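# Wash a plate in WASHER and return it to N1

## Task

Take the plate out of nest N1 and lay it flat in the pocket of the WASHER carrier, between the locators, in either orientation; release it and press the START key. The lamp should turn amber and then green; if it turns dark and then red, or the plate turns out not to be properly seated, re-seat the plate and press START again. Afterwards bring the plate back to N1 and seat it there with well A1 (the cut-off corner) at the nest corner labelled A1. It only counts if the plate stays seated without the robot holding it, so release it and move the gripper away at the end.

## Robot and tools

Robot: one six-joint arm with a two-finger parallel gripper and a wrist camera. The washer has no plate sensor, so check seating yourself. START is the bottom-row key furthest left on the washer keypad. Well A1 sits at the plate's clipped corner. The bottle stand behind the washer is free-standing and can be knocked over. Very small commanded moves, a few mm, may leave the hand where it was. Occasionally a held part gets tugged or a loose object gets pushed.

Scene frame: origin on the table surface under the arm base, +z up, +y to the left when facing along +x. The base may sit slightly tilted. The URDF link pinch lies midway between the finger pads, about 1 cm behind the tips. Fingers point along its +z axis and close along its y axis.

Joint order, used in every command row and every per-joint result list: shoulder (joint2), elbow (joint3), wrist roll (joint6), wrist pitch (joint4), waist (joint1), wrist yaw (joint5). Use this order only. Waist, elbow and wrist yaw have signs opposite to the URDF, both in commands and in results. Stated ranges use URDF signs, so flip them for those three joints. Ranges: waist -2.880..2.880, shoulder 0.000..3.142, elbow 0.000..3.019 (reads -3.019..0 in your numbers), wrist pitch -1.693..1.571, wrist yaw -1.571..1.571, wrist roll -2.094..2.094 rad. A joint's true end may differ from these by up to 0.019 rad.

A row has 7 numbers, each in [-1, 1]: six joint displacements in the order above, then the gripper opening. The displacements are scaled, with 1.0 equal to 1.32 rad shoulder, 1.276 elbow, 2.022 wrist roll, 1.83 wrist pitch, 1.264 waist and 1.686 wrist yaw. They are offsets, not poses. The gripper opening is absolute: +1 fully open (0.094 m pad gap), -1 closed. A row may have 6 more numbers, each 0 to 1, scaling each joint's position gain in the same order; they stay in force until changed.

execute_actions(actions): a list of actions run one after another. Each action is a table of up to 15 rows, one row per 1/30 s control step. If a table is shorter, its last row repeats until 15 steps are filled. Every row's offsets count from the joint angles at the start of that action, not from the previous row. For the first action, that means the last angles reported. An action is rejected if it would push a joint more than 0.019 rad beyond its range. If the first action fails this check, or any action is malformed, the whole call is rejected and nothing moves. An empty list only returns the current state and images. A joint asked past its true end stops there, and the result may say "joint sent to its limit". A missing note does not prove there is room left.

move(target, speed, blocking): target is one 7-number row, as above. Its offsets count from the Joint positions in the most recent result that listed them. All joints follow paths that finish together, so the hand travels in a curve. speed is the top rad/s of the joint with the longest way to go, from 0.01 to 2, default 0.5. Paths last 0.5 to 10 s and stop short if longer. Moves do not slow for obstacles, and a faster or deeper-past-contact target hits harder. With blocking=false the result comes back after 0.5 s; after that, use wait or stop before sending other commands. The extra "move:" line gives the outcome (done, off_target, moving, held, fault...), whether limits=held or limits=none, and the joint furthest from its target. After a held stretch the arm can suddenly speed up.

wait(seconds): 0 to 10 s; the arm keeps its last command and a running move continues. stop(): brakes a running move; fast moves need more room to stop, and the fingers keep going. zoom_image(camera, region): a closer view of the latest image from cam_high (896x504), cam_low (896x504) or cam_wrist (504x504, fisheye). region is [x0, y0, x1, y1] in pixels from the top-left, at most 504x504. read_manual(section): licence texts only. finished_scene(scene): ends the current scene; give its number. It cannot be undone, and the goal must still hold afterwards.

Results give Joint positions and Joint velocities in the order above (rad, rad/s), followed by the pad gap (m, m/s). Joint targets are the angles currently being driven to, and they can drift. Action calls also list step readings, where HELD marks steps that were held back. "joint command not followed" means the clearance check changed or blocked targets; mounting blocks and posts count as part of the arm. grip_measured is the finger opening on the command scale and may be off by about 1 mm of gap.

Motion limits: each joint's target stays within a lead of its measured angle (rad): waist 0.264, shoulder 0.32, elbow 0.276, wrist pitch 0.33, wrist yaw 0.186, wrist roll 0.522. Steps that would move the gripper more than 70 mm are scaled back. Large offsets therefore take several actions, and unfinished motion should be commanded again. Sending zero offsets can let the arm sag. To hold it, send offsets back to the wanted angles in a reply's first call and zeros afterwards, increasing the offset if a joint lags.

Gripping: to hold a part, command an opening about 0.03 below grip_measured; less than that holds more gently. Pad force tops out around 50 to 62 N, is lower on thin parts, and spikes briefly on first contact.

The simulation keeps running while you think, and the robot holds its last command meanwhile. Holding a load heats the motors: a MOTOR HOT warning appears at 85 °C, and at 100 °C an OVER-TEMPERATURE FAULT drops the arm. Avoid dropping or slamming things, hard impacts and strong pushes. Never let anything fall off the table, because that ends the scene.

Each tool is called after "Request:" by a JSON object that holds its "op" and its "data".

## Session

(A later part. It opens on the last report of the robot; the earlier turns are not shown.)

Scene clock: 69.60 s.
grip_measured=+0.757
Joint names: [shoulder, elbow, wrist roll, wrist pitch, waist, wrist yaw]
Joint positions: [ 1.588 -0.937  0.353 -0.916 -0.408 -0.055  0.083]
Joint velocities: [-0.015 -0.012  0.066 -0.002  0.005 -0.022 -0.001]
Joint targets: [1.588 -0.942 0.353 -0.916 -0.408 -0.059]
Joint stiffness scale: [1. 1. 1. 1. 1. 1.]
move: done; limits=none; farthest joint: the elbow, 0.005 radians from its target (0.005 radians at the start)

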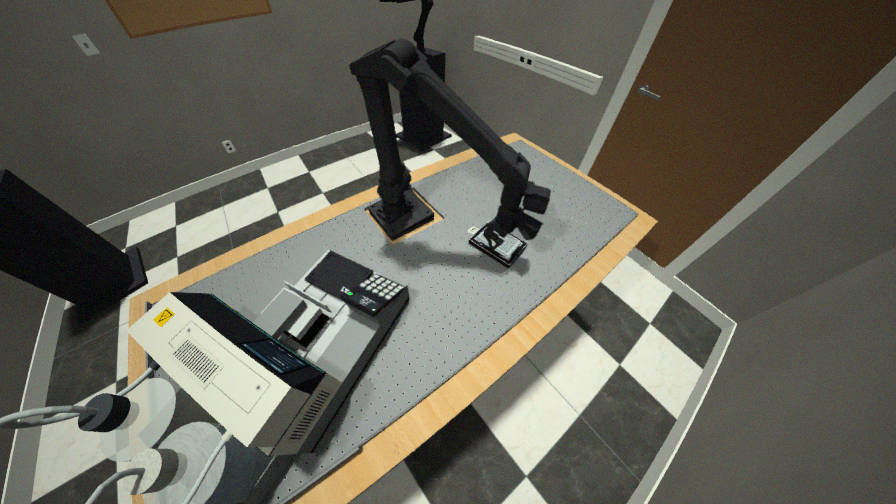

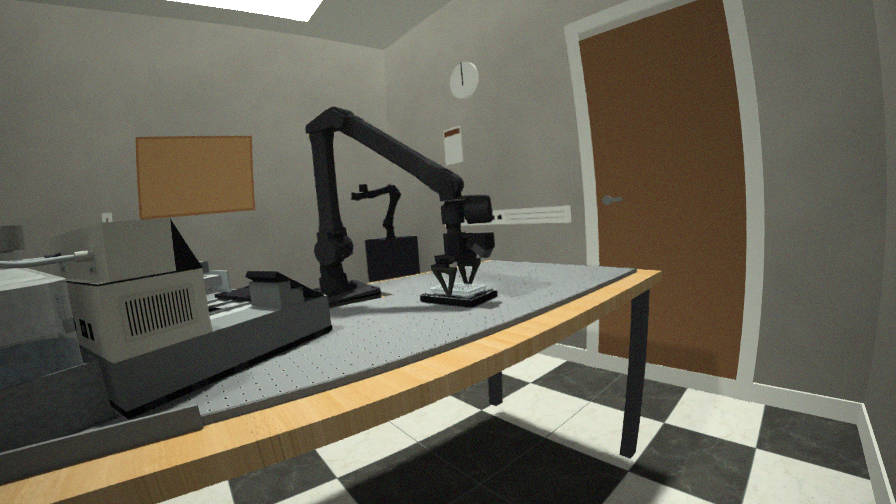

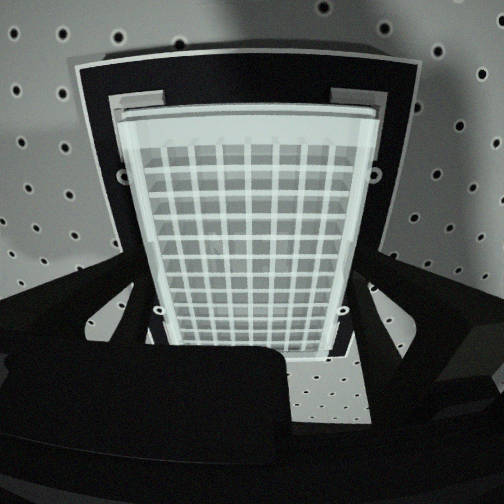

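Request:
{"op": "move", "data": {"target": [-0.058,-0.055,0,-0.066,0,0,0.72], "speed": 0.15}}

Request:
{"op": "move", "data": {"target": [-0.33,-0.11,-0.1,-0.31,0.4,0,0.72]}}

Request:
{"op": "move", "data": {"target": [0,-0.01,-0.075,0,0.75,0,0.72], "speed": 0.7}}

Scene clock: 74.93 s.
grip_measured=+0.757
Joint names: [shoulder, elbow, wrist roll, wrist pitch, waist, wrist yaw]
Joint positions: [ 1.528 -0.962  0.353 -1.027 -0.408 -0.052  0.083]
Joint velocities: [ 0.005  0.007 -0.007 -0.012  0.005  0.007 -0.   ]
Joint targets: [1.511 -1.007 0.353 -1.036 -0.408 -0.055]
Joint stiffness scale: [1. 1. 1. 1. 1. 1.]
move: off_target; limits=none; farthest joint: the elbow, 0.045 radians from its target (0.070 radians at the start)

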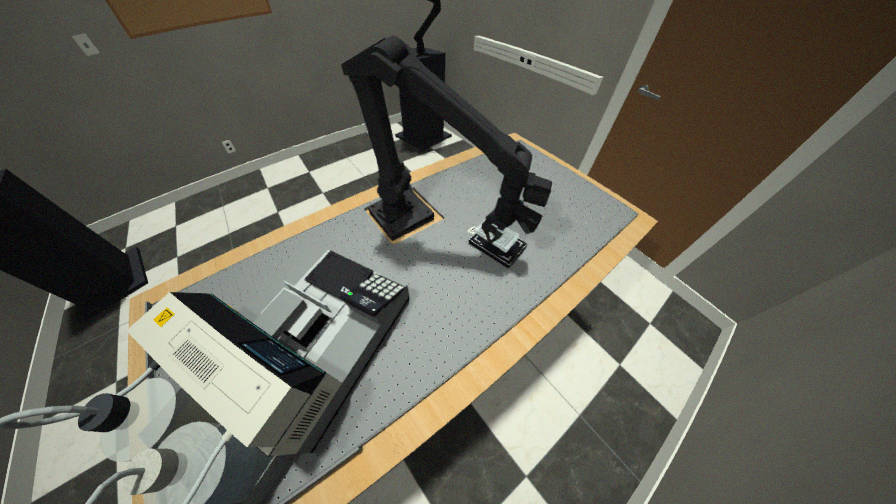

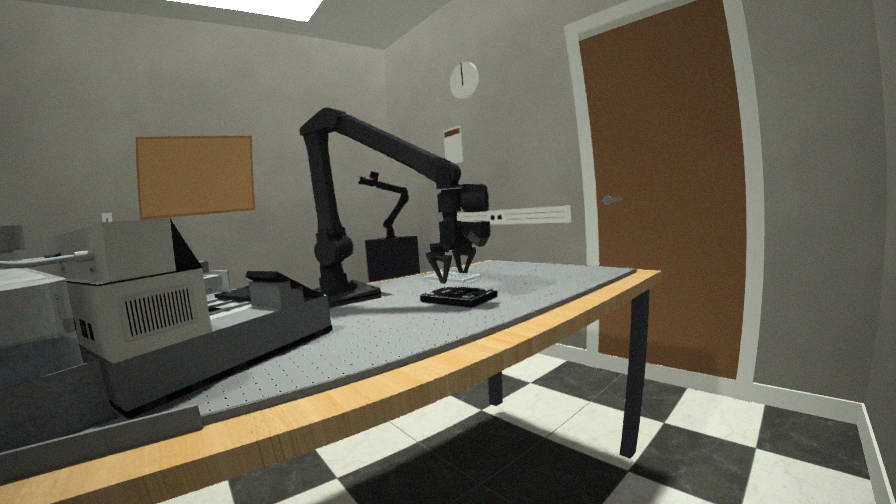

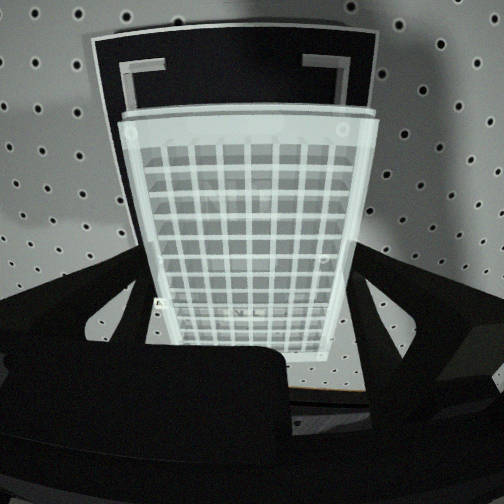

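Scene clock: 76.73 s.
grip_measured=+0.757
Joint names: [shoulder, elbow, wrist roll, wrist pitch, waist, wrist yaw]
Joint positions: [ 1.091 -1.055  0.16  -1.585  0.091 -0.052  0.083]
Joint velocities: [-0.005  0.002 -0.022 -0.007  0.005 -0.022 -0.   ]
Joint targets: [1.092 -1.103 0.151 -1.594 0.098 -0.052]
Joint stiffness scale: [1. 1. 1. 1. 1. 1.]
move: off_target; limits=none; farthest joint: the elbow, 0.047 radians from its target (0.140 radians at the start)

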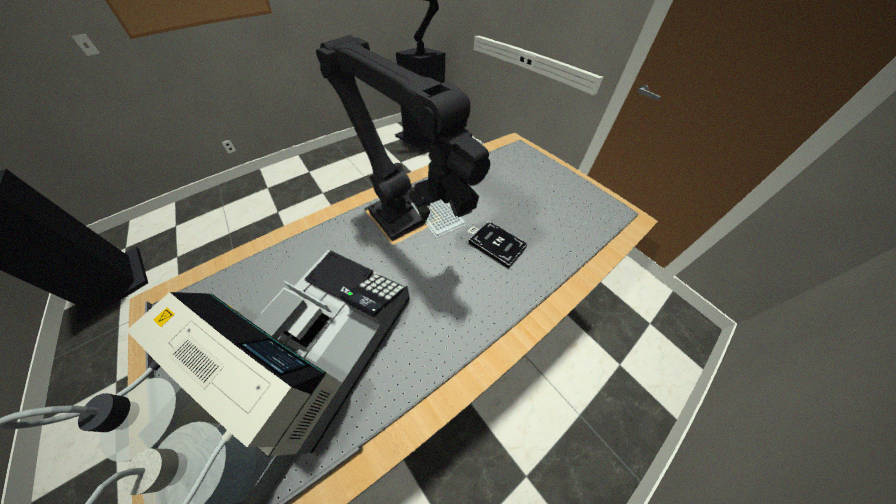

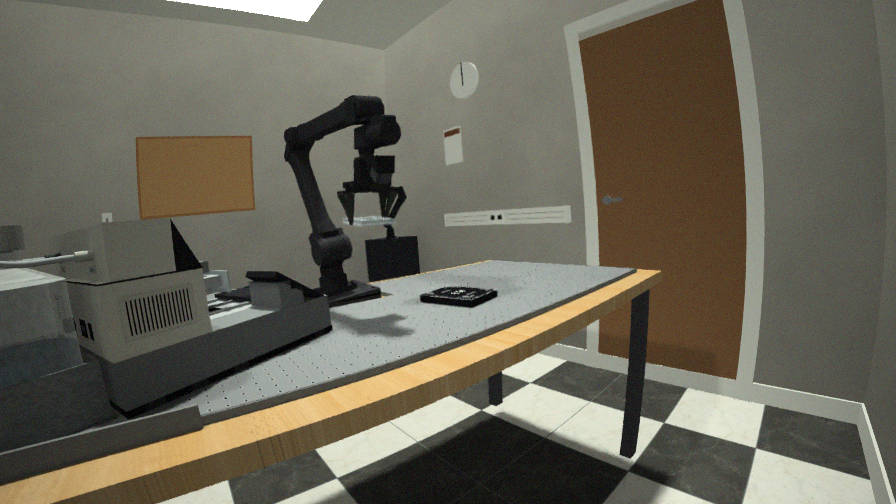

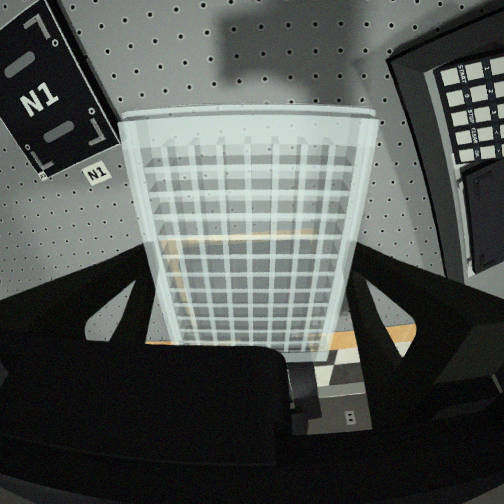

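Scene clock: 78.70 s.
grip_measured=+0.757
Joint names: [shoulder, elbow, wrist roll, wrist pitch, waist, wrist yaw]
Joint positions: [ 1.091 -1.052  0.018 -1.585  1.035 -0.052  0.083]
Joint velocities: [-0.024  0.007  0.007  0.007  0.015 -0.022  0.001]
Joint targets: [1.091 -1.068 0.009 -1.585 1.039 -0.052]
Joint stiffness scale: [1. 1. 1. 1. 1. 1.]
move: done; limits=none; farthest joint: the elbow, 0.016 radians from its target (0.012 radians at the start)

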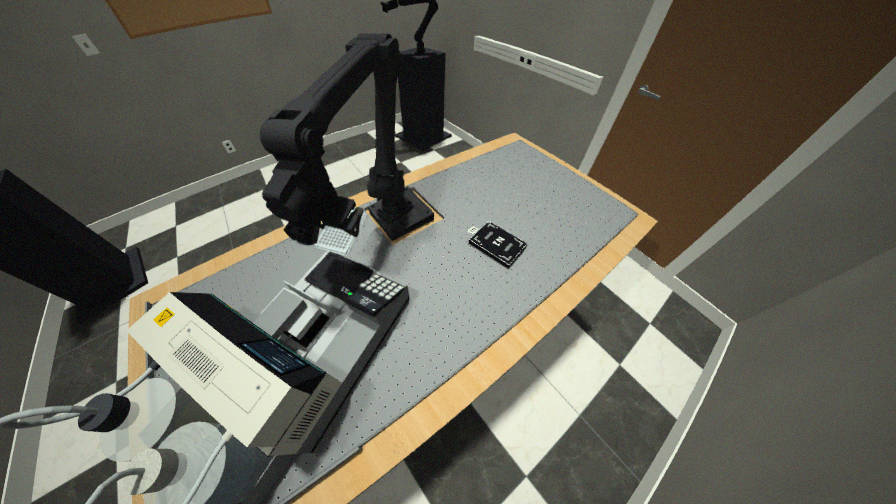

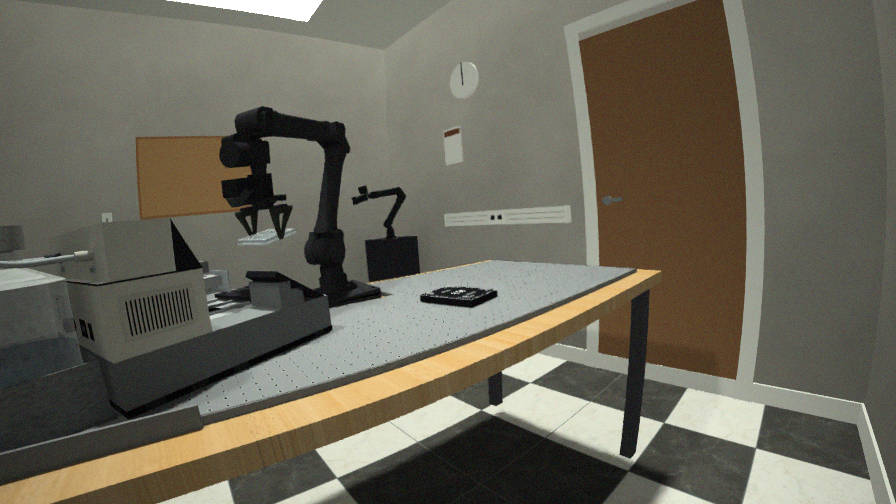

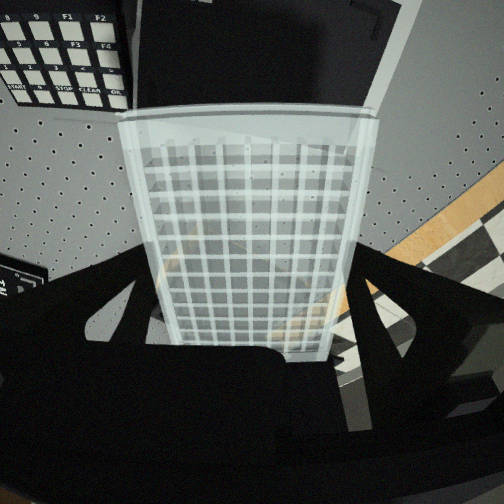

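Request:
{"op": "move", "data": {"target": [0.16,0.006,0.856,0.153,0.045,0,0.72], "speed": 0.9}}

Request:
{"op": "zoom_image", "data": {"camera": "cam_wrist", "region": [80,0,420,200]}}

Request:
{"op": "zoom_image", "data": {"camera": "cam_low", "region": [170,180,340,320]}}

Scene clock: 90.20 s.
grip_measured=+0.758
Joint names: [shoulder, elbow, wrist roll, wrist pitch, waist, wrist yaw]
Joint positions: [ 1.291 -1.04   1.739 -1.315  1.078 -0.052  0.083]
Joint velocities: [-0.015  0.017  0.037  0.012  0.015 -0.007 -0.001]
Joint targets: [1.302 -1.044 1.749 -1.305 1.092 -0.052]
Joint stiffness scale: [1. 1. 1. 1. 1. 1.]
move: done; limits=none; farthest joint: the waist, 0.014 radians from its target (0.057 radians at the start)

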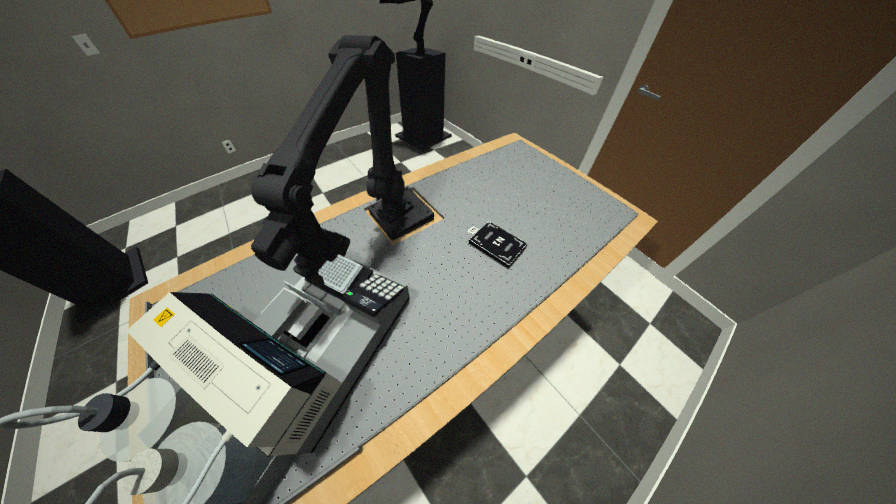

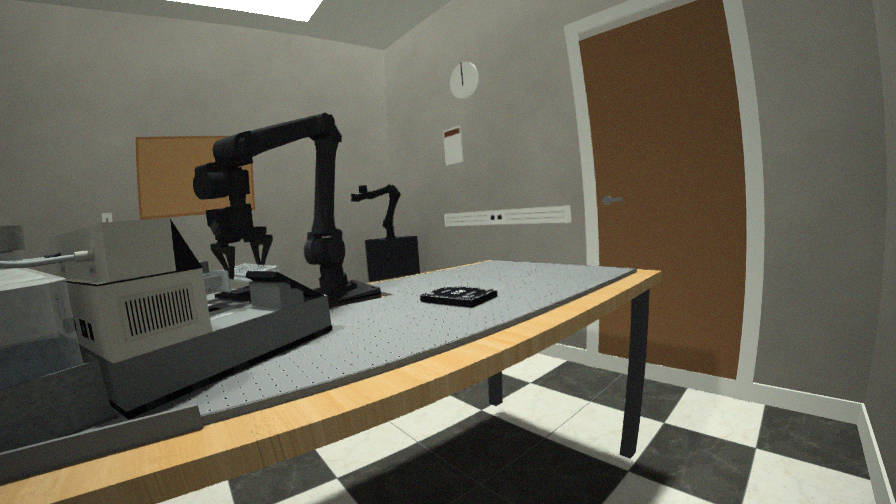

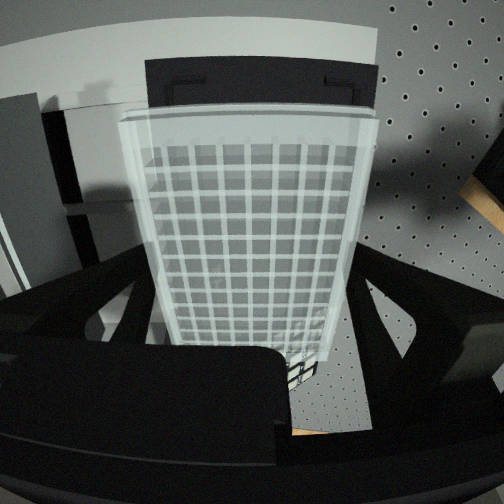

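Region (80, 0, 420, 200) of cam_wrist's 504x504 image, scaled by 1.482, with more detail than that image has; it fills the top 296 rows of this view, and the rest is white.

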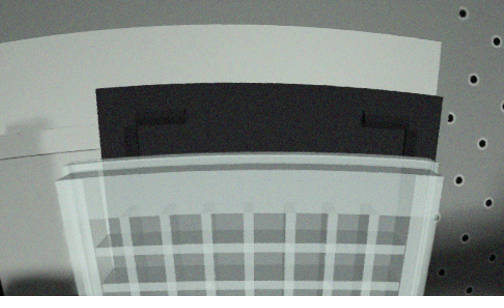

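Region (170, 180, 340, 320) of cam_low's 896x504 image, scaled by 2.965, with more detail than that image has; it fills the top 415 rows of this view, and the rest is white.

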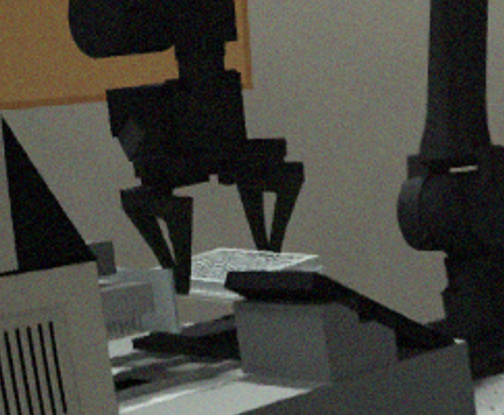

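Request:
{"op": "move", "data": {"target": [-0.04,0.076,0,0.068,0.02,0.018,0.72], "speed": 0.1}}

Request:
{"op": "zoom_image", "data": {"camera": "cam_wrist", "region": [80,40,420,240]}}

Request:
{"op": "zoom_image", "data": {"camera": "cam_high", "region": [270,220,410,320]}}

Scene clock: 101.63 s.
grip_measured=+0.758
Joint names: [shoulder, elbow, wrist roll, wrist pitch, waist, wrist yaw]
Joint positions: [ 1.257 -0.938  1.74  -1.2    1.089 -0.024  0.083]
Joint velocities: [-0.005 -0.007  0.051  0.007 -0.005 -0.007 -0.001]
Joint targets: [1.239 -0.943 1.739 -1.190 1.103 -0.022]
Joint stiffness scale: [1. 1. 1. 1. 1. 1.]
move: done; limits=none; farthest joint: the shoulder, 0.019 radians from its target (0.053 radians at the start)

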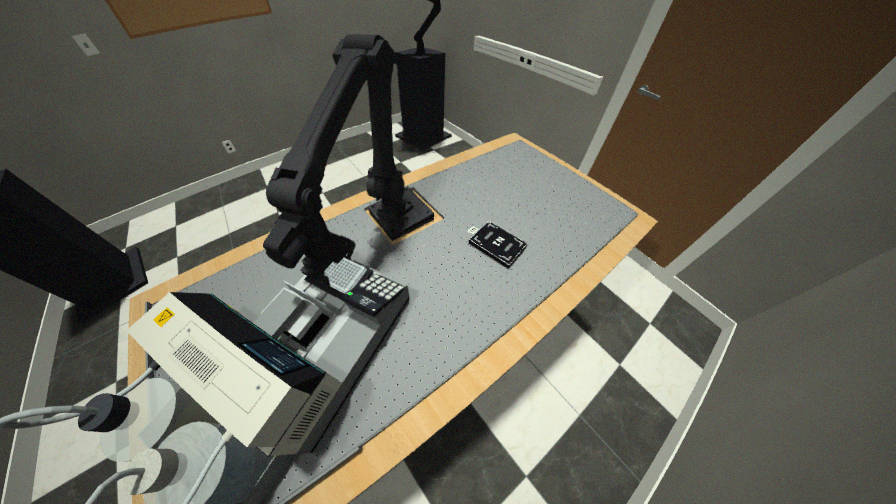

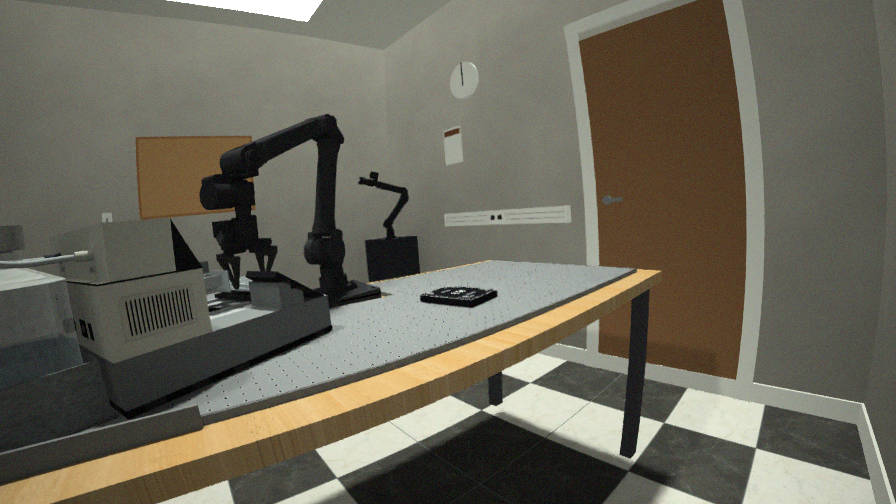

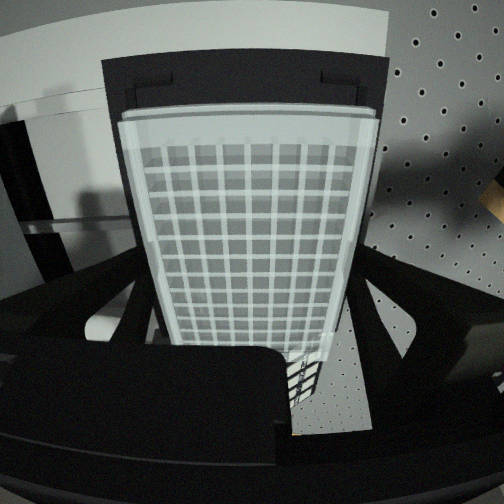

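Region (80, 40, 420, 240) of cam_wrist's 504x504 image, scaled by 1.482, with more detail than that image has; it fills the top 296 rows of this view, and the rest is white.

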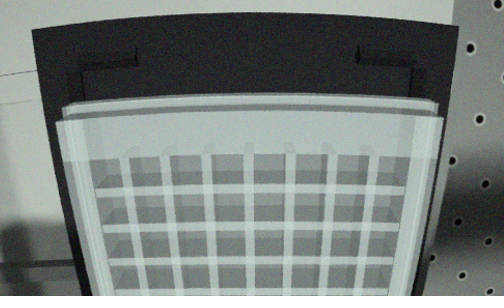

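Region (270, 220, 410, 320) of cam_high's 896x504 image, scaled by 3.600, with more detail than that image has; it fills the top 360 rows of this view, and the rest is white.

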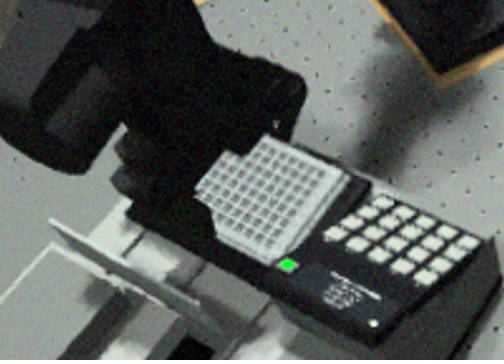

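Request:
{"op": "move", "data": {"target": [0.015,0.009,-0.012,0.018,0.0225,0,0.72], "speed": 0.05}}

Request:
{"op": "zoom_image", "data": {"camera": "cam_wrist", "region": [80,40,420,240]}}

Scene clock: 108.30 s.
grip_measured=+0.758
Joint names: [shoulder, elbow, wrist roll, wrist pitch, waist, wrist yaw]
Joint positions: [ 1.263 -0.923  1.726 -1.178  1.105 -0.024  0.083]
Joint velocities: [-0.005  0.012  0.037 -0.002 -0.005 -0.022 -0.   ]
Joint targets: [1.276 -0.927 1.716 -1.168 1.118 -0.024]
Joint stiffness scale: [1. 1. 1. 1. 1. 1.]
move: done; limits=none; farthest joint: the waist, 0.013 radians from its target (0.028 radians at the start)

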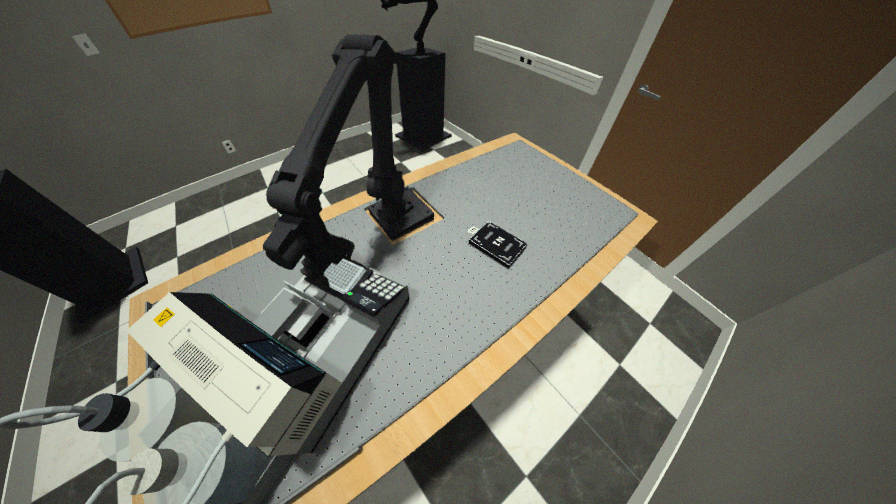

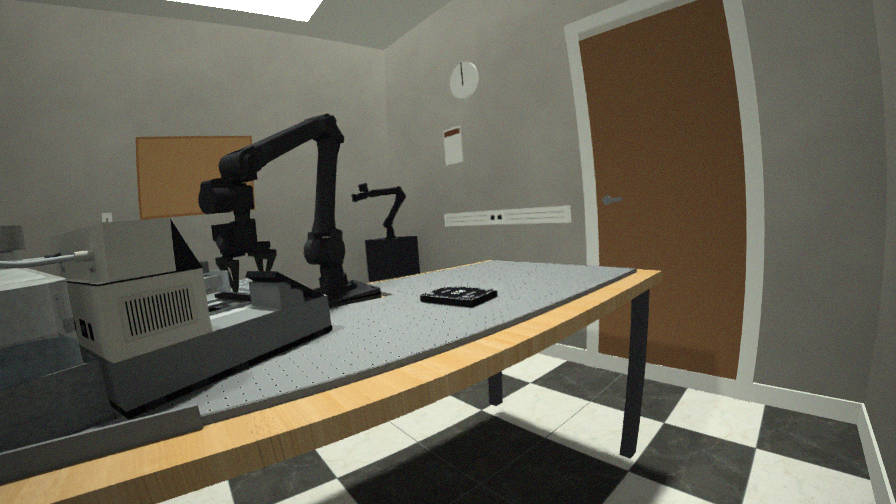

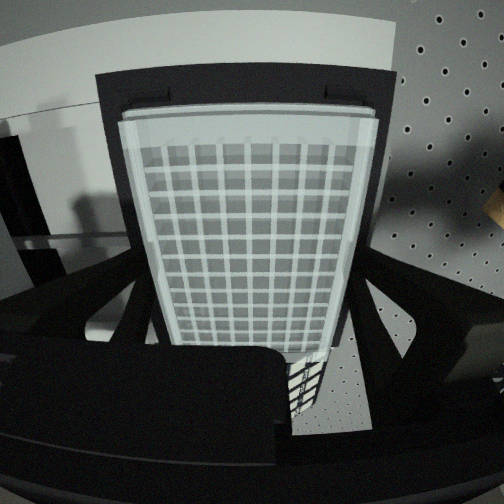

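Region (80, 40, 420, 240) of cam_wrist's 504x504 image, scaled by 1.482, with more detail than that image has; it fills the top 296 rows of this view, and the rest is white.

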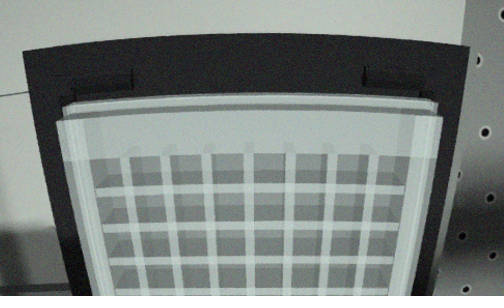

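Request:
{"op": "move", "data": {"target": [0.015,0.008,-0.007,0.018,0.012,0,0.72], "speed": 0.04}}

Request:
{"op": "zoom_image", "data": {"camera": "cam_wrist", "region": [80,40,420,240]}}

Request:
{"op": "zoom_image", "data": {"camera": "cam_high", "region": [300,245,390,310]}}

Scene clock: 113.53 s.
grip_measured=+0.758
Joint names: [shoulder, elbow, wrist roll, wrist pitch, waist, wrist yaw]
Joint positions: [ 1.264 -0.914  1.724 -1.163  1.106 -0.026  0.083]
Joint velocities: [ 0.015  0.007 -0.007 -0.007  0.005  0.007 -0.001]
Joint targets: [1.283 -0.913 1.712 -1.145 1.120 -0.024]
Joint stiffness scale: [1. 1. 1. 1. 1. 1.]
move: done; limits=none; farthest joint: the shoulder, 0.019 radians from its target (0.019 radians at the start)

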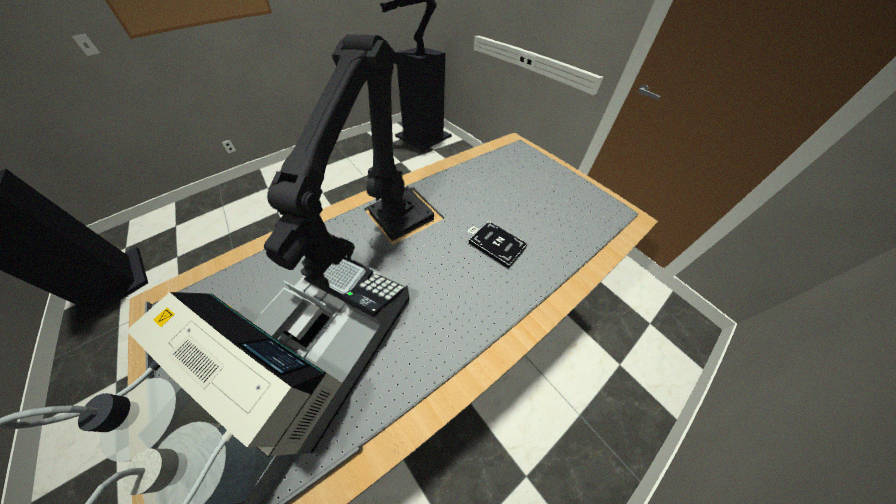

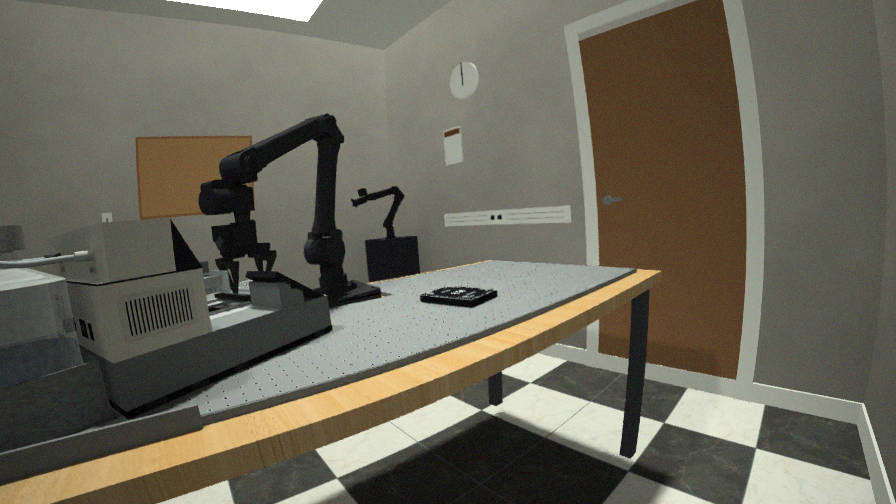

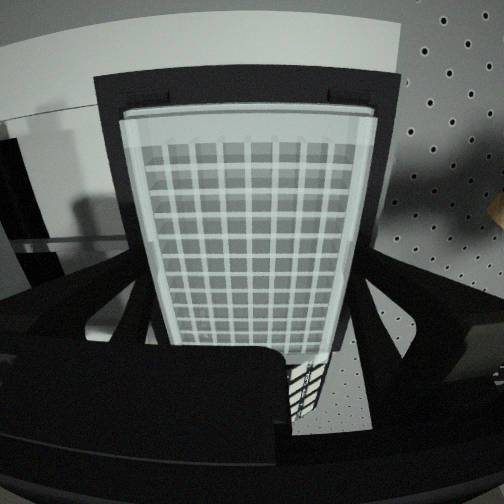

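Region (80, 40, 420, 240) of cam_wrist's 504x504 image, scaled by 1.482, with more detail than that image has; it fills the top 296 rows of this view, and the rest is white.

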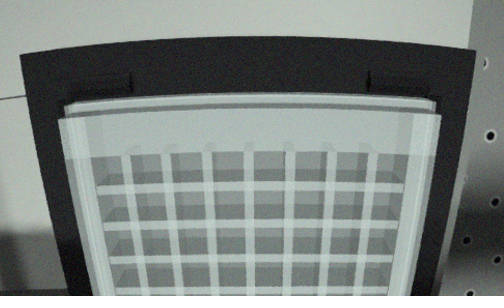

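Region (300, 245, 390, 310) of cam_high's 896x504 image, scaled by 5.600, with more detail than that image has.

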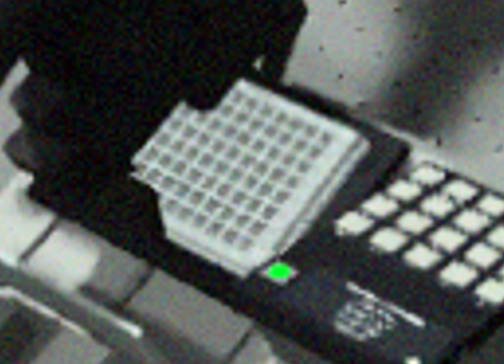

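Request:
{"op": "move", "data": {"target": [0,-0.006,0,0,0,0,1]}}

Request:
{"op": "move", "data": {"target": [-0.045,-0.135,0,-0.1,0,0,1], "speed": 0.2}}

Request:
{"op": "zoom_image", "data": {"camera": "cam_wrist", "region": [110,40,400,330]}}

Scene clock: 117.27 s.
grip_measured=+1.000
Joint names: [shoulder, elbow, wrist roll, wrist pitch, waist, wrist yaw]
Joint positions: [ 1.264 -0.913  1.724 -1.163  1.106 -0.026  0.094]
Joint velocities: [ 0.005 -0.017 -0.007  0.017  0.015 -0.007  0.   ]
Joint targets: [1.264 -0.922 1.724 -1.163 1.106 -0.026]
Joint stiffness scale: [1. 1. 1. 1. 1. 1.]
move: done; limits=none; farthest joint: the elbow, 0.009 radians from its target (0.007 radians at the start)

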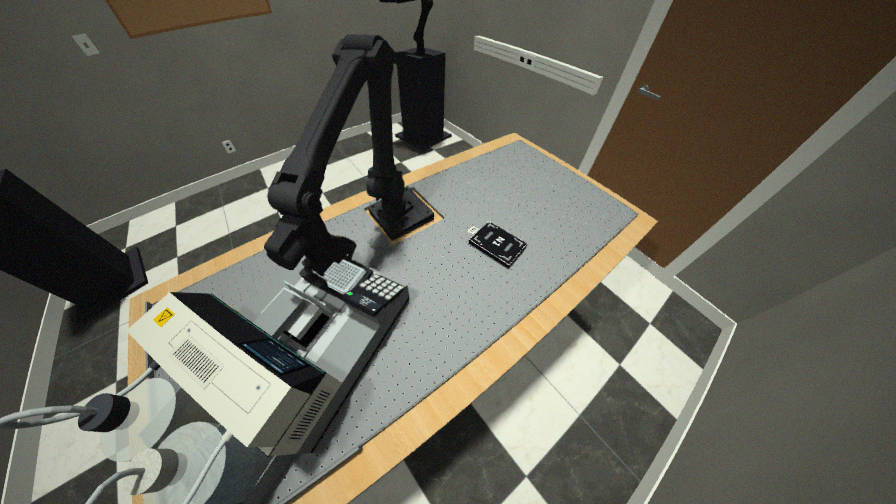

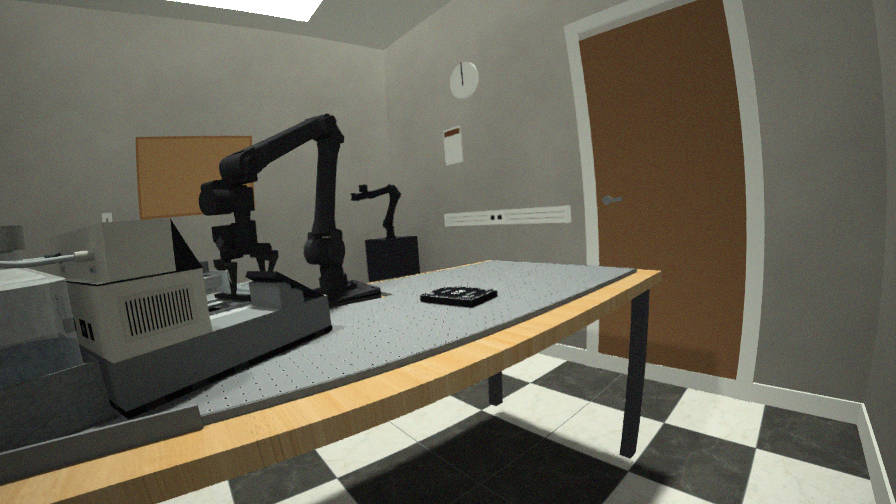

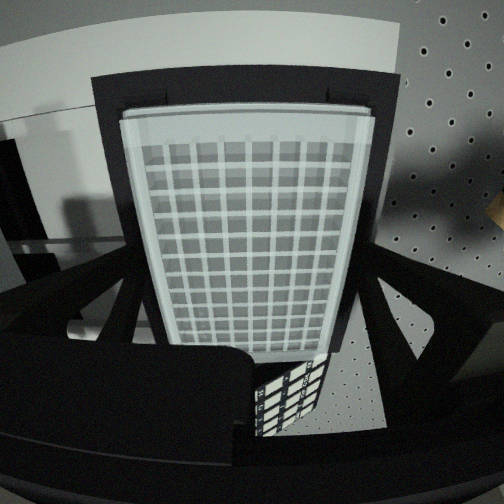

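Scene clock: 118.57 s.
grip_measured=+1.000
Joint names: [shoulder, elbow, wrist roll, wrist pitch, waist, wrist yaw]
Joint positions: [ 1.216 -1.039  1.724 -1.337  1.106 -0.026  0.094]
Joint velocities: [-0.015  0.012 -0.081 -0.007  0.015 -0.007  0.   ]
Joint targets: [1.204 -1.085 1.724 -1.346 1.106 -0.026]
Joint stiffness scale: [1. 1. 1. 1. 1. 1.]
move: off_target; limits=none; farthest joint: the elbow, 0.046 radians from its target (0.173 radians at the start)

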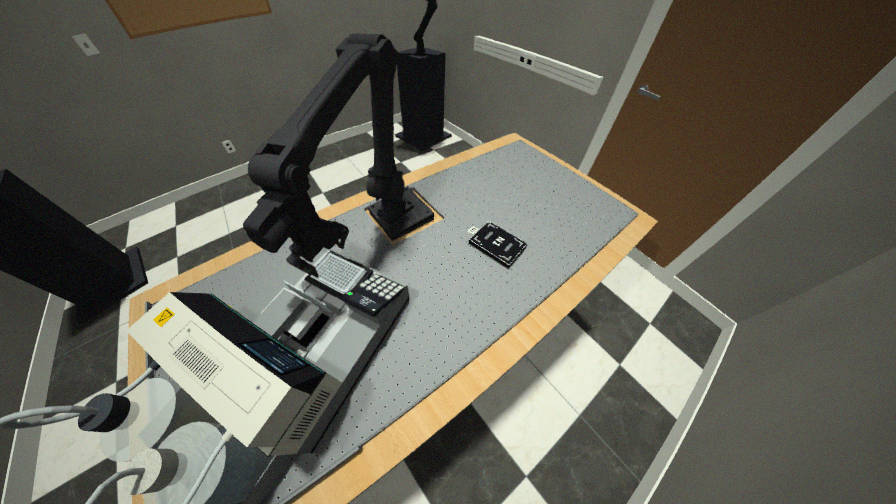

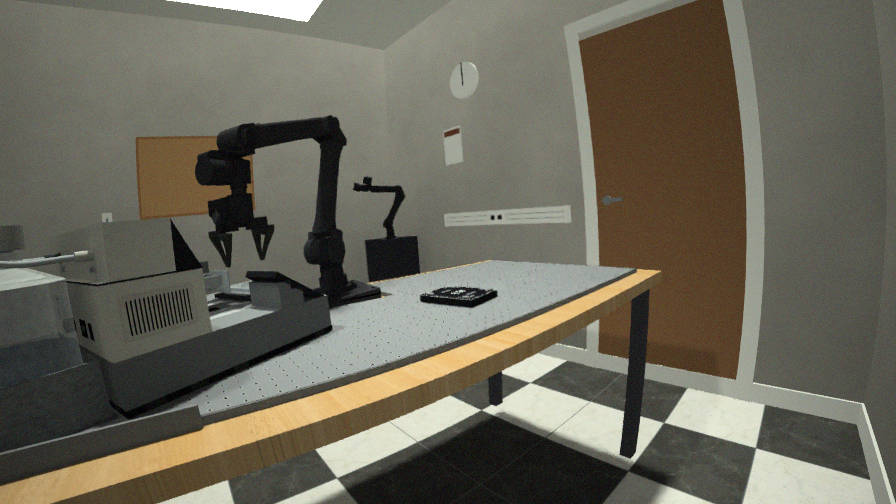

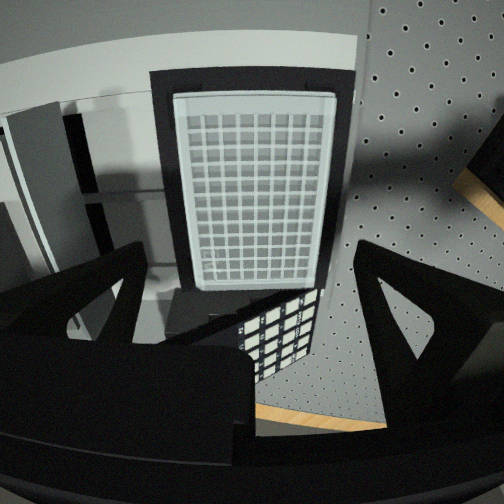

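Region (110, 40, 400, 330) of cam_wrist's 504x504 image, scaled by 1.738, with more detail than that image has.

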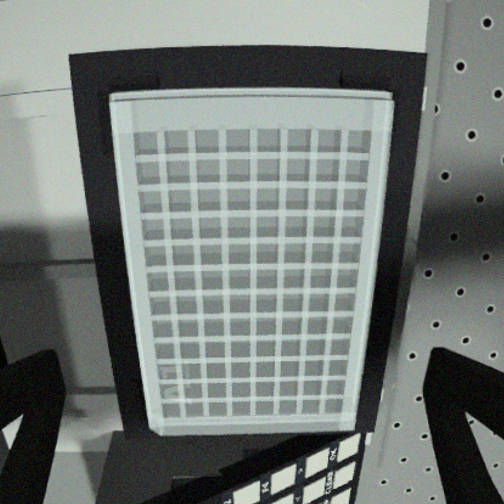

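Request:
{"op": "move", "data": {"target": [0.08,-0.06,0.14,0.04,-0.42,0,0], "speed": 0.4}}

Request:
{"op": "zoom_image", "data": {"camera": "cam_wrist", "region": [100,0,400,150]}}

Request:
{"op": "zoom_image", "data": {"camera": "cam_high", "region": [295,240,415,320]}}

Scene clock: 129.63 s.
grip_measured=+0.002
Joint names: [shoulder, elbow, wrist roll, wrist pitch, waist, wrist yaw]
Joint positions: [ 1.308 -1.065  1.997 -1.273  0.579 -0.026  0.047]
Joint velocities: [-0.005  0.002 -0.11  -0.007 -0.005 -0.007  0.001]
Joint targets: [1.321 -1.116 2.007 -1.264 0.575 -0.026]
Joint stiffness scale: [1. 1. 1. 1. 1. 1.]
move: off_target; limits=none; farthest joint: the elbow, 0.050 radians from its target (0.077 radians at the start)

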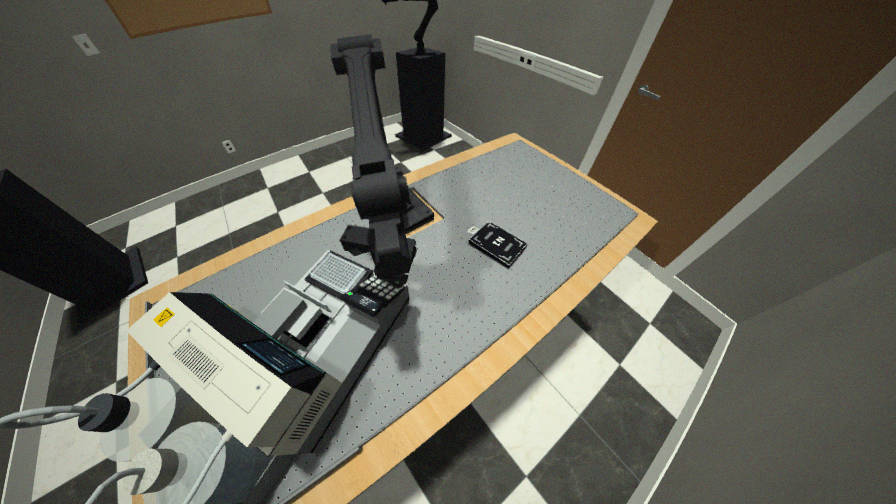

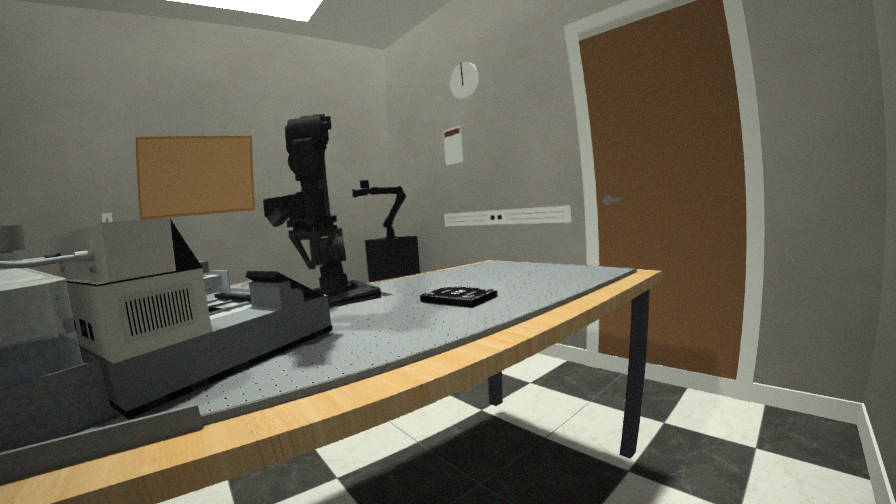

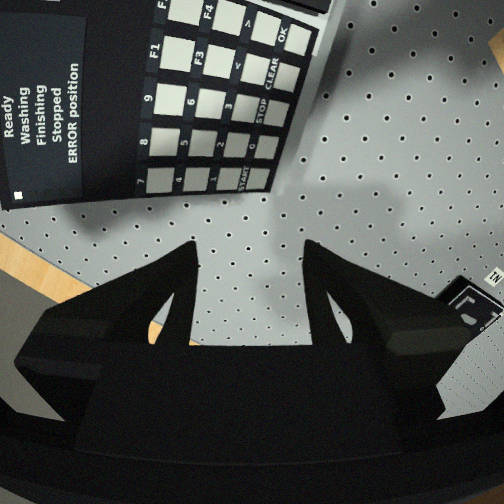

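Region (100, 0, 400, 150) of cam_wrist's 504x504 image, scaled by 1.680, with more detail than that image has.

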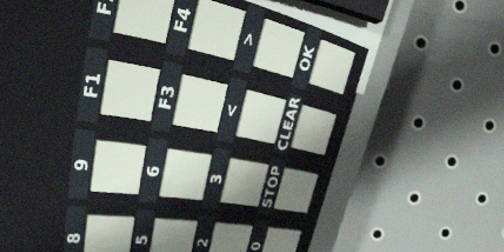

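Region (295, 240, 415, 320) of cam_high's 896x504 image, scaled by 4.200, with more detail than that image has.

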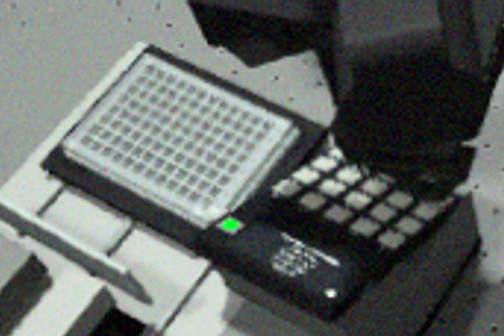

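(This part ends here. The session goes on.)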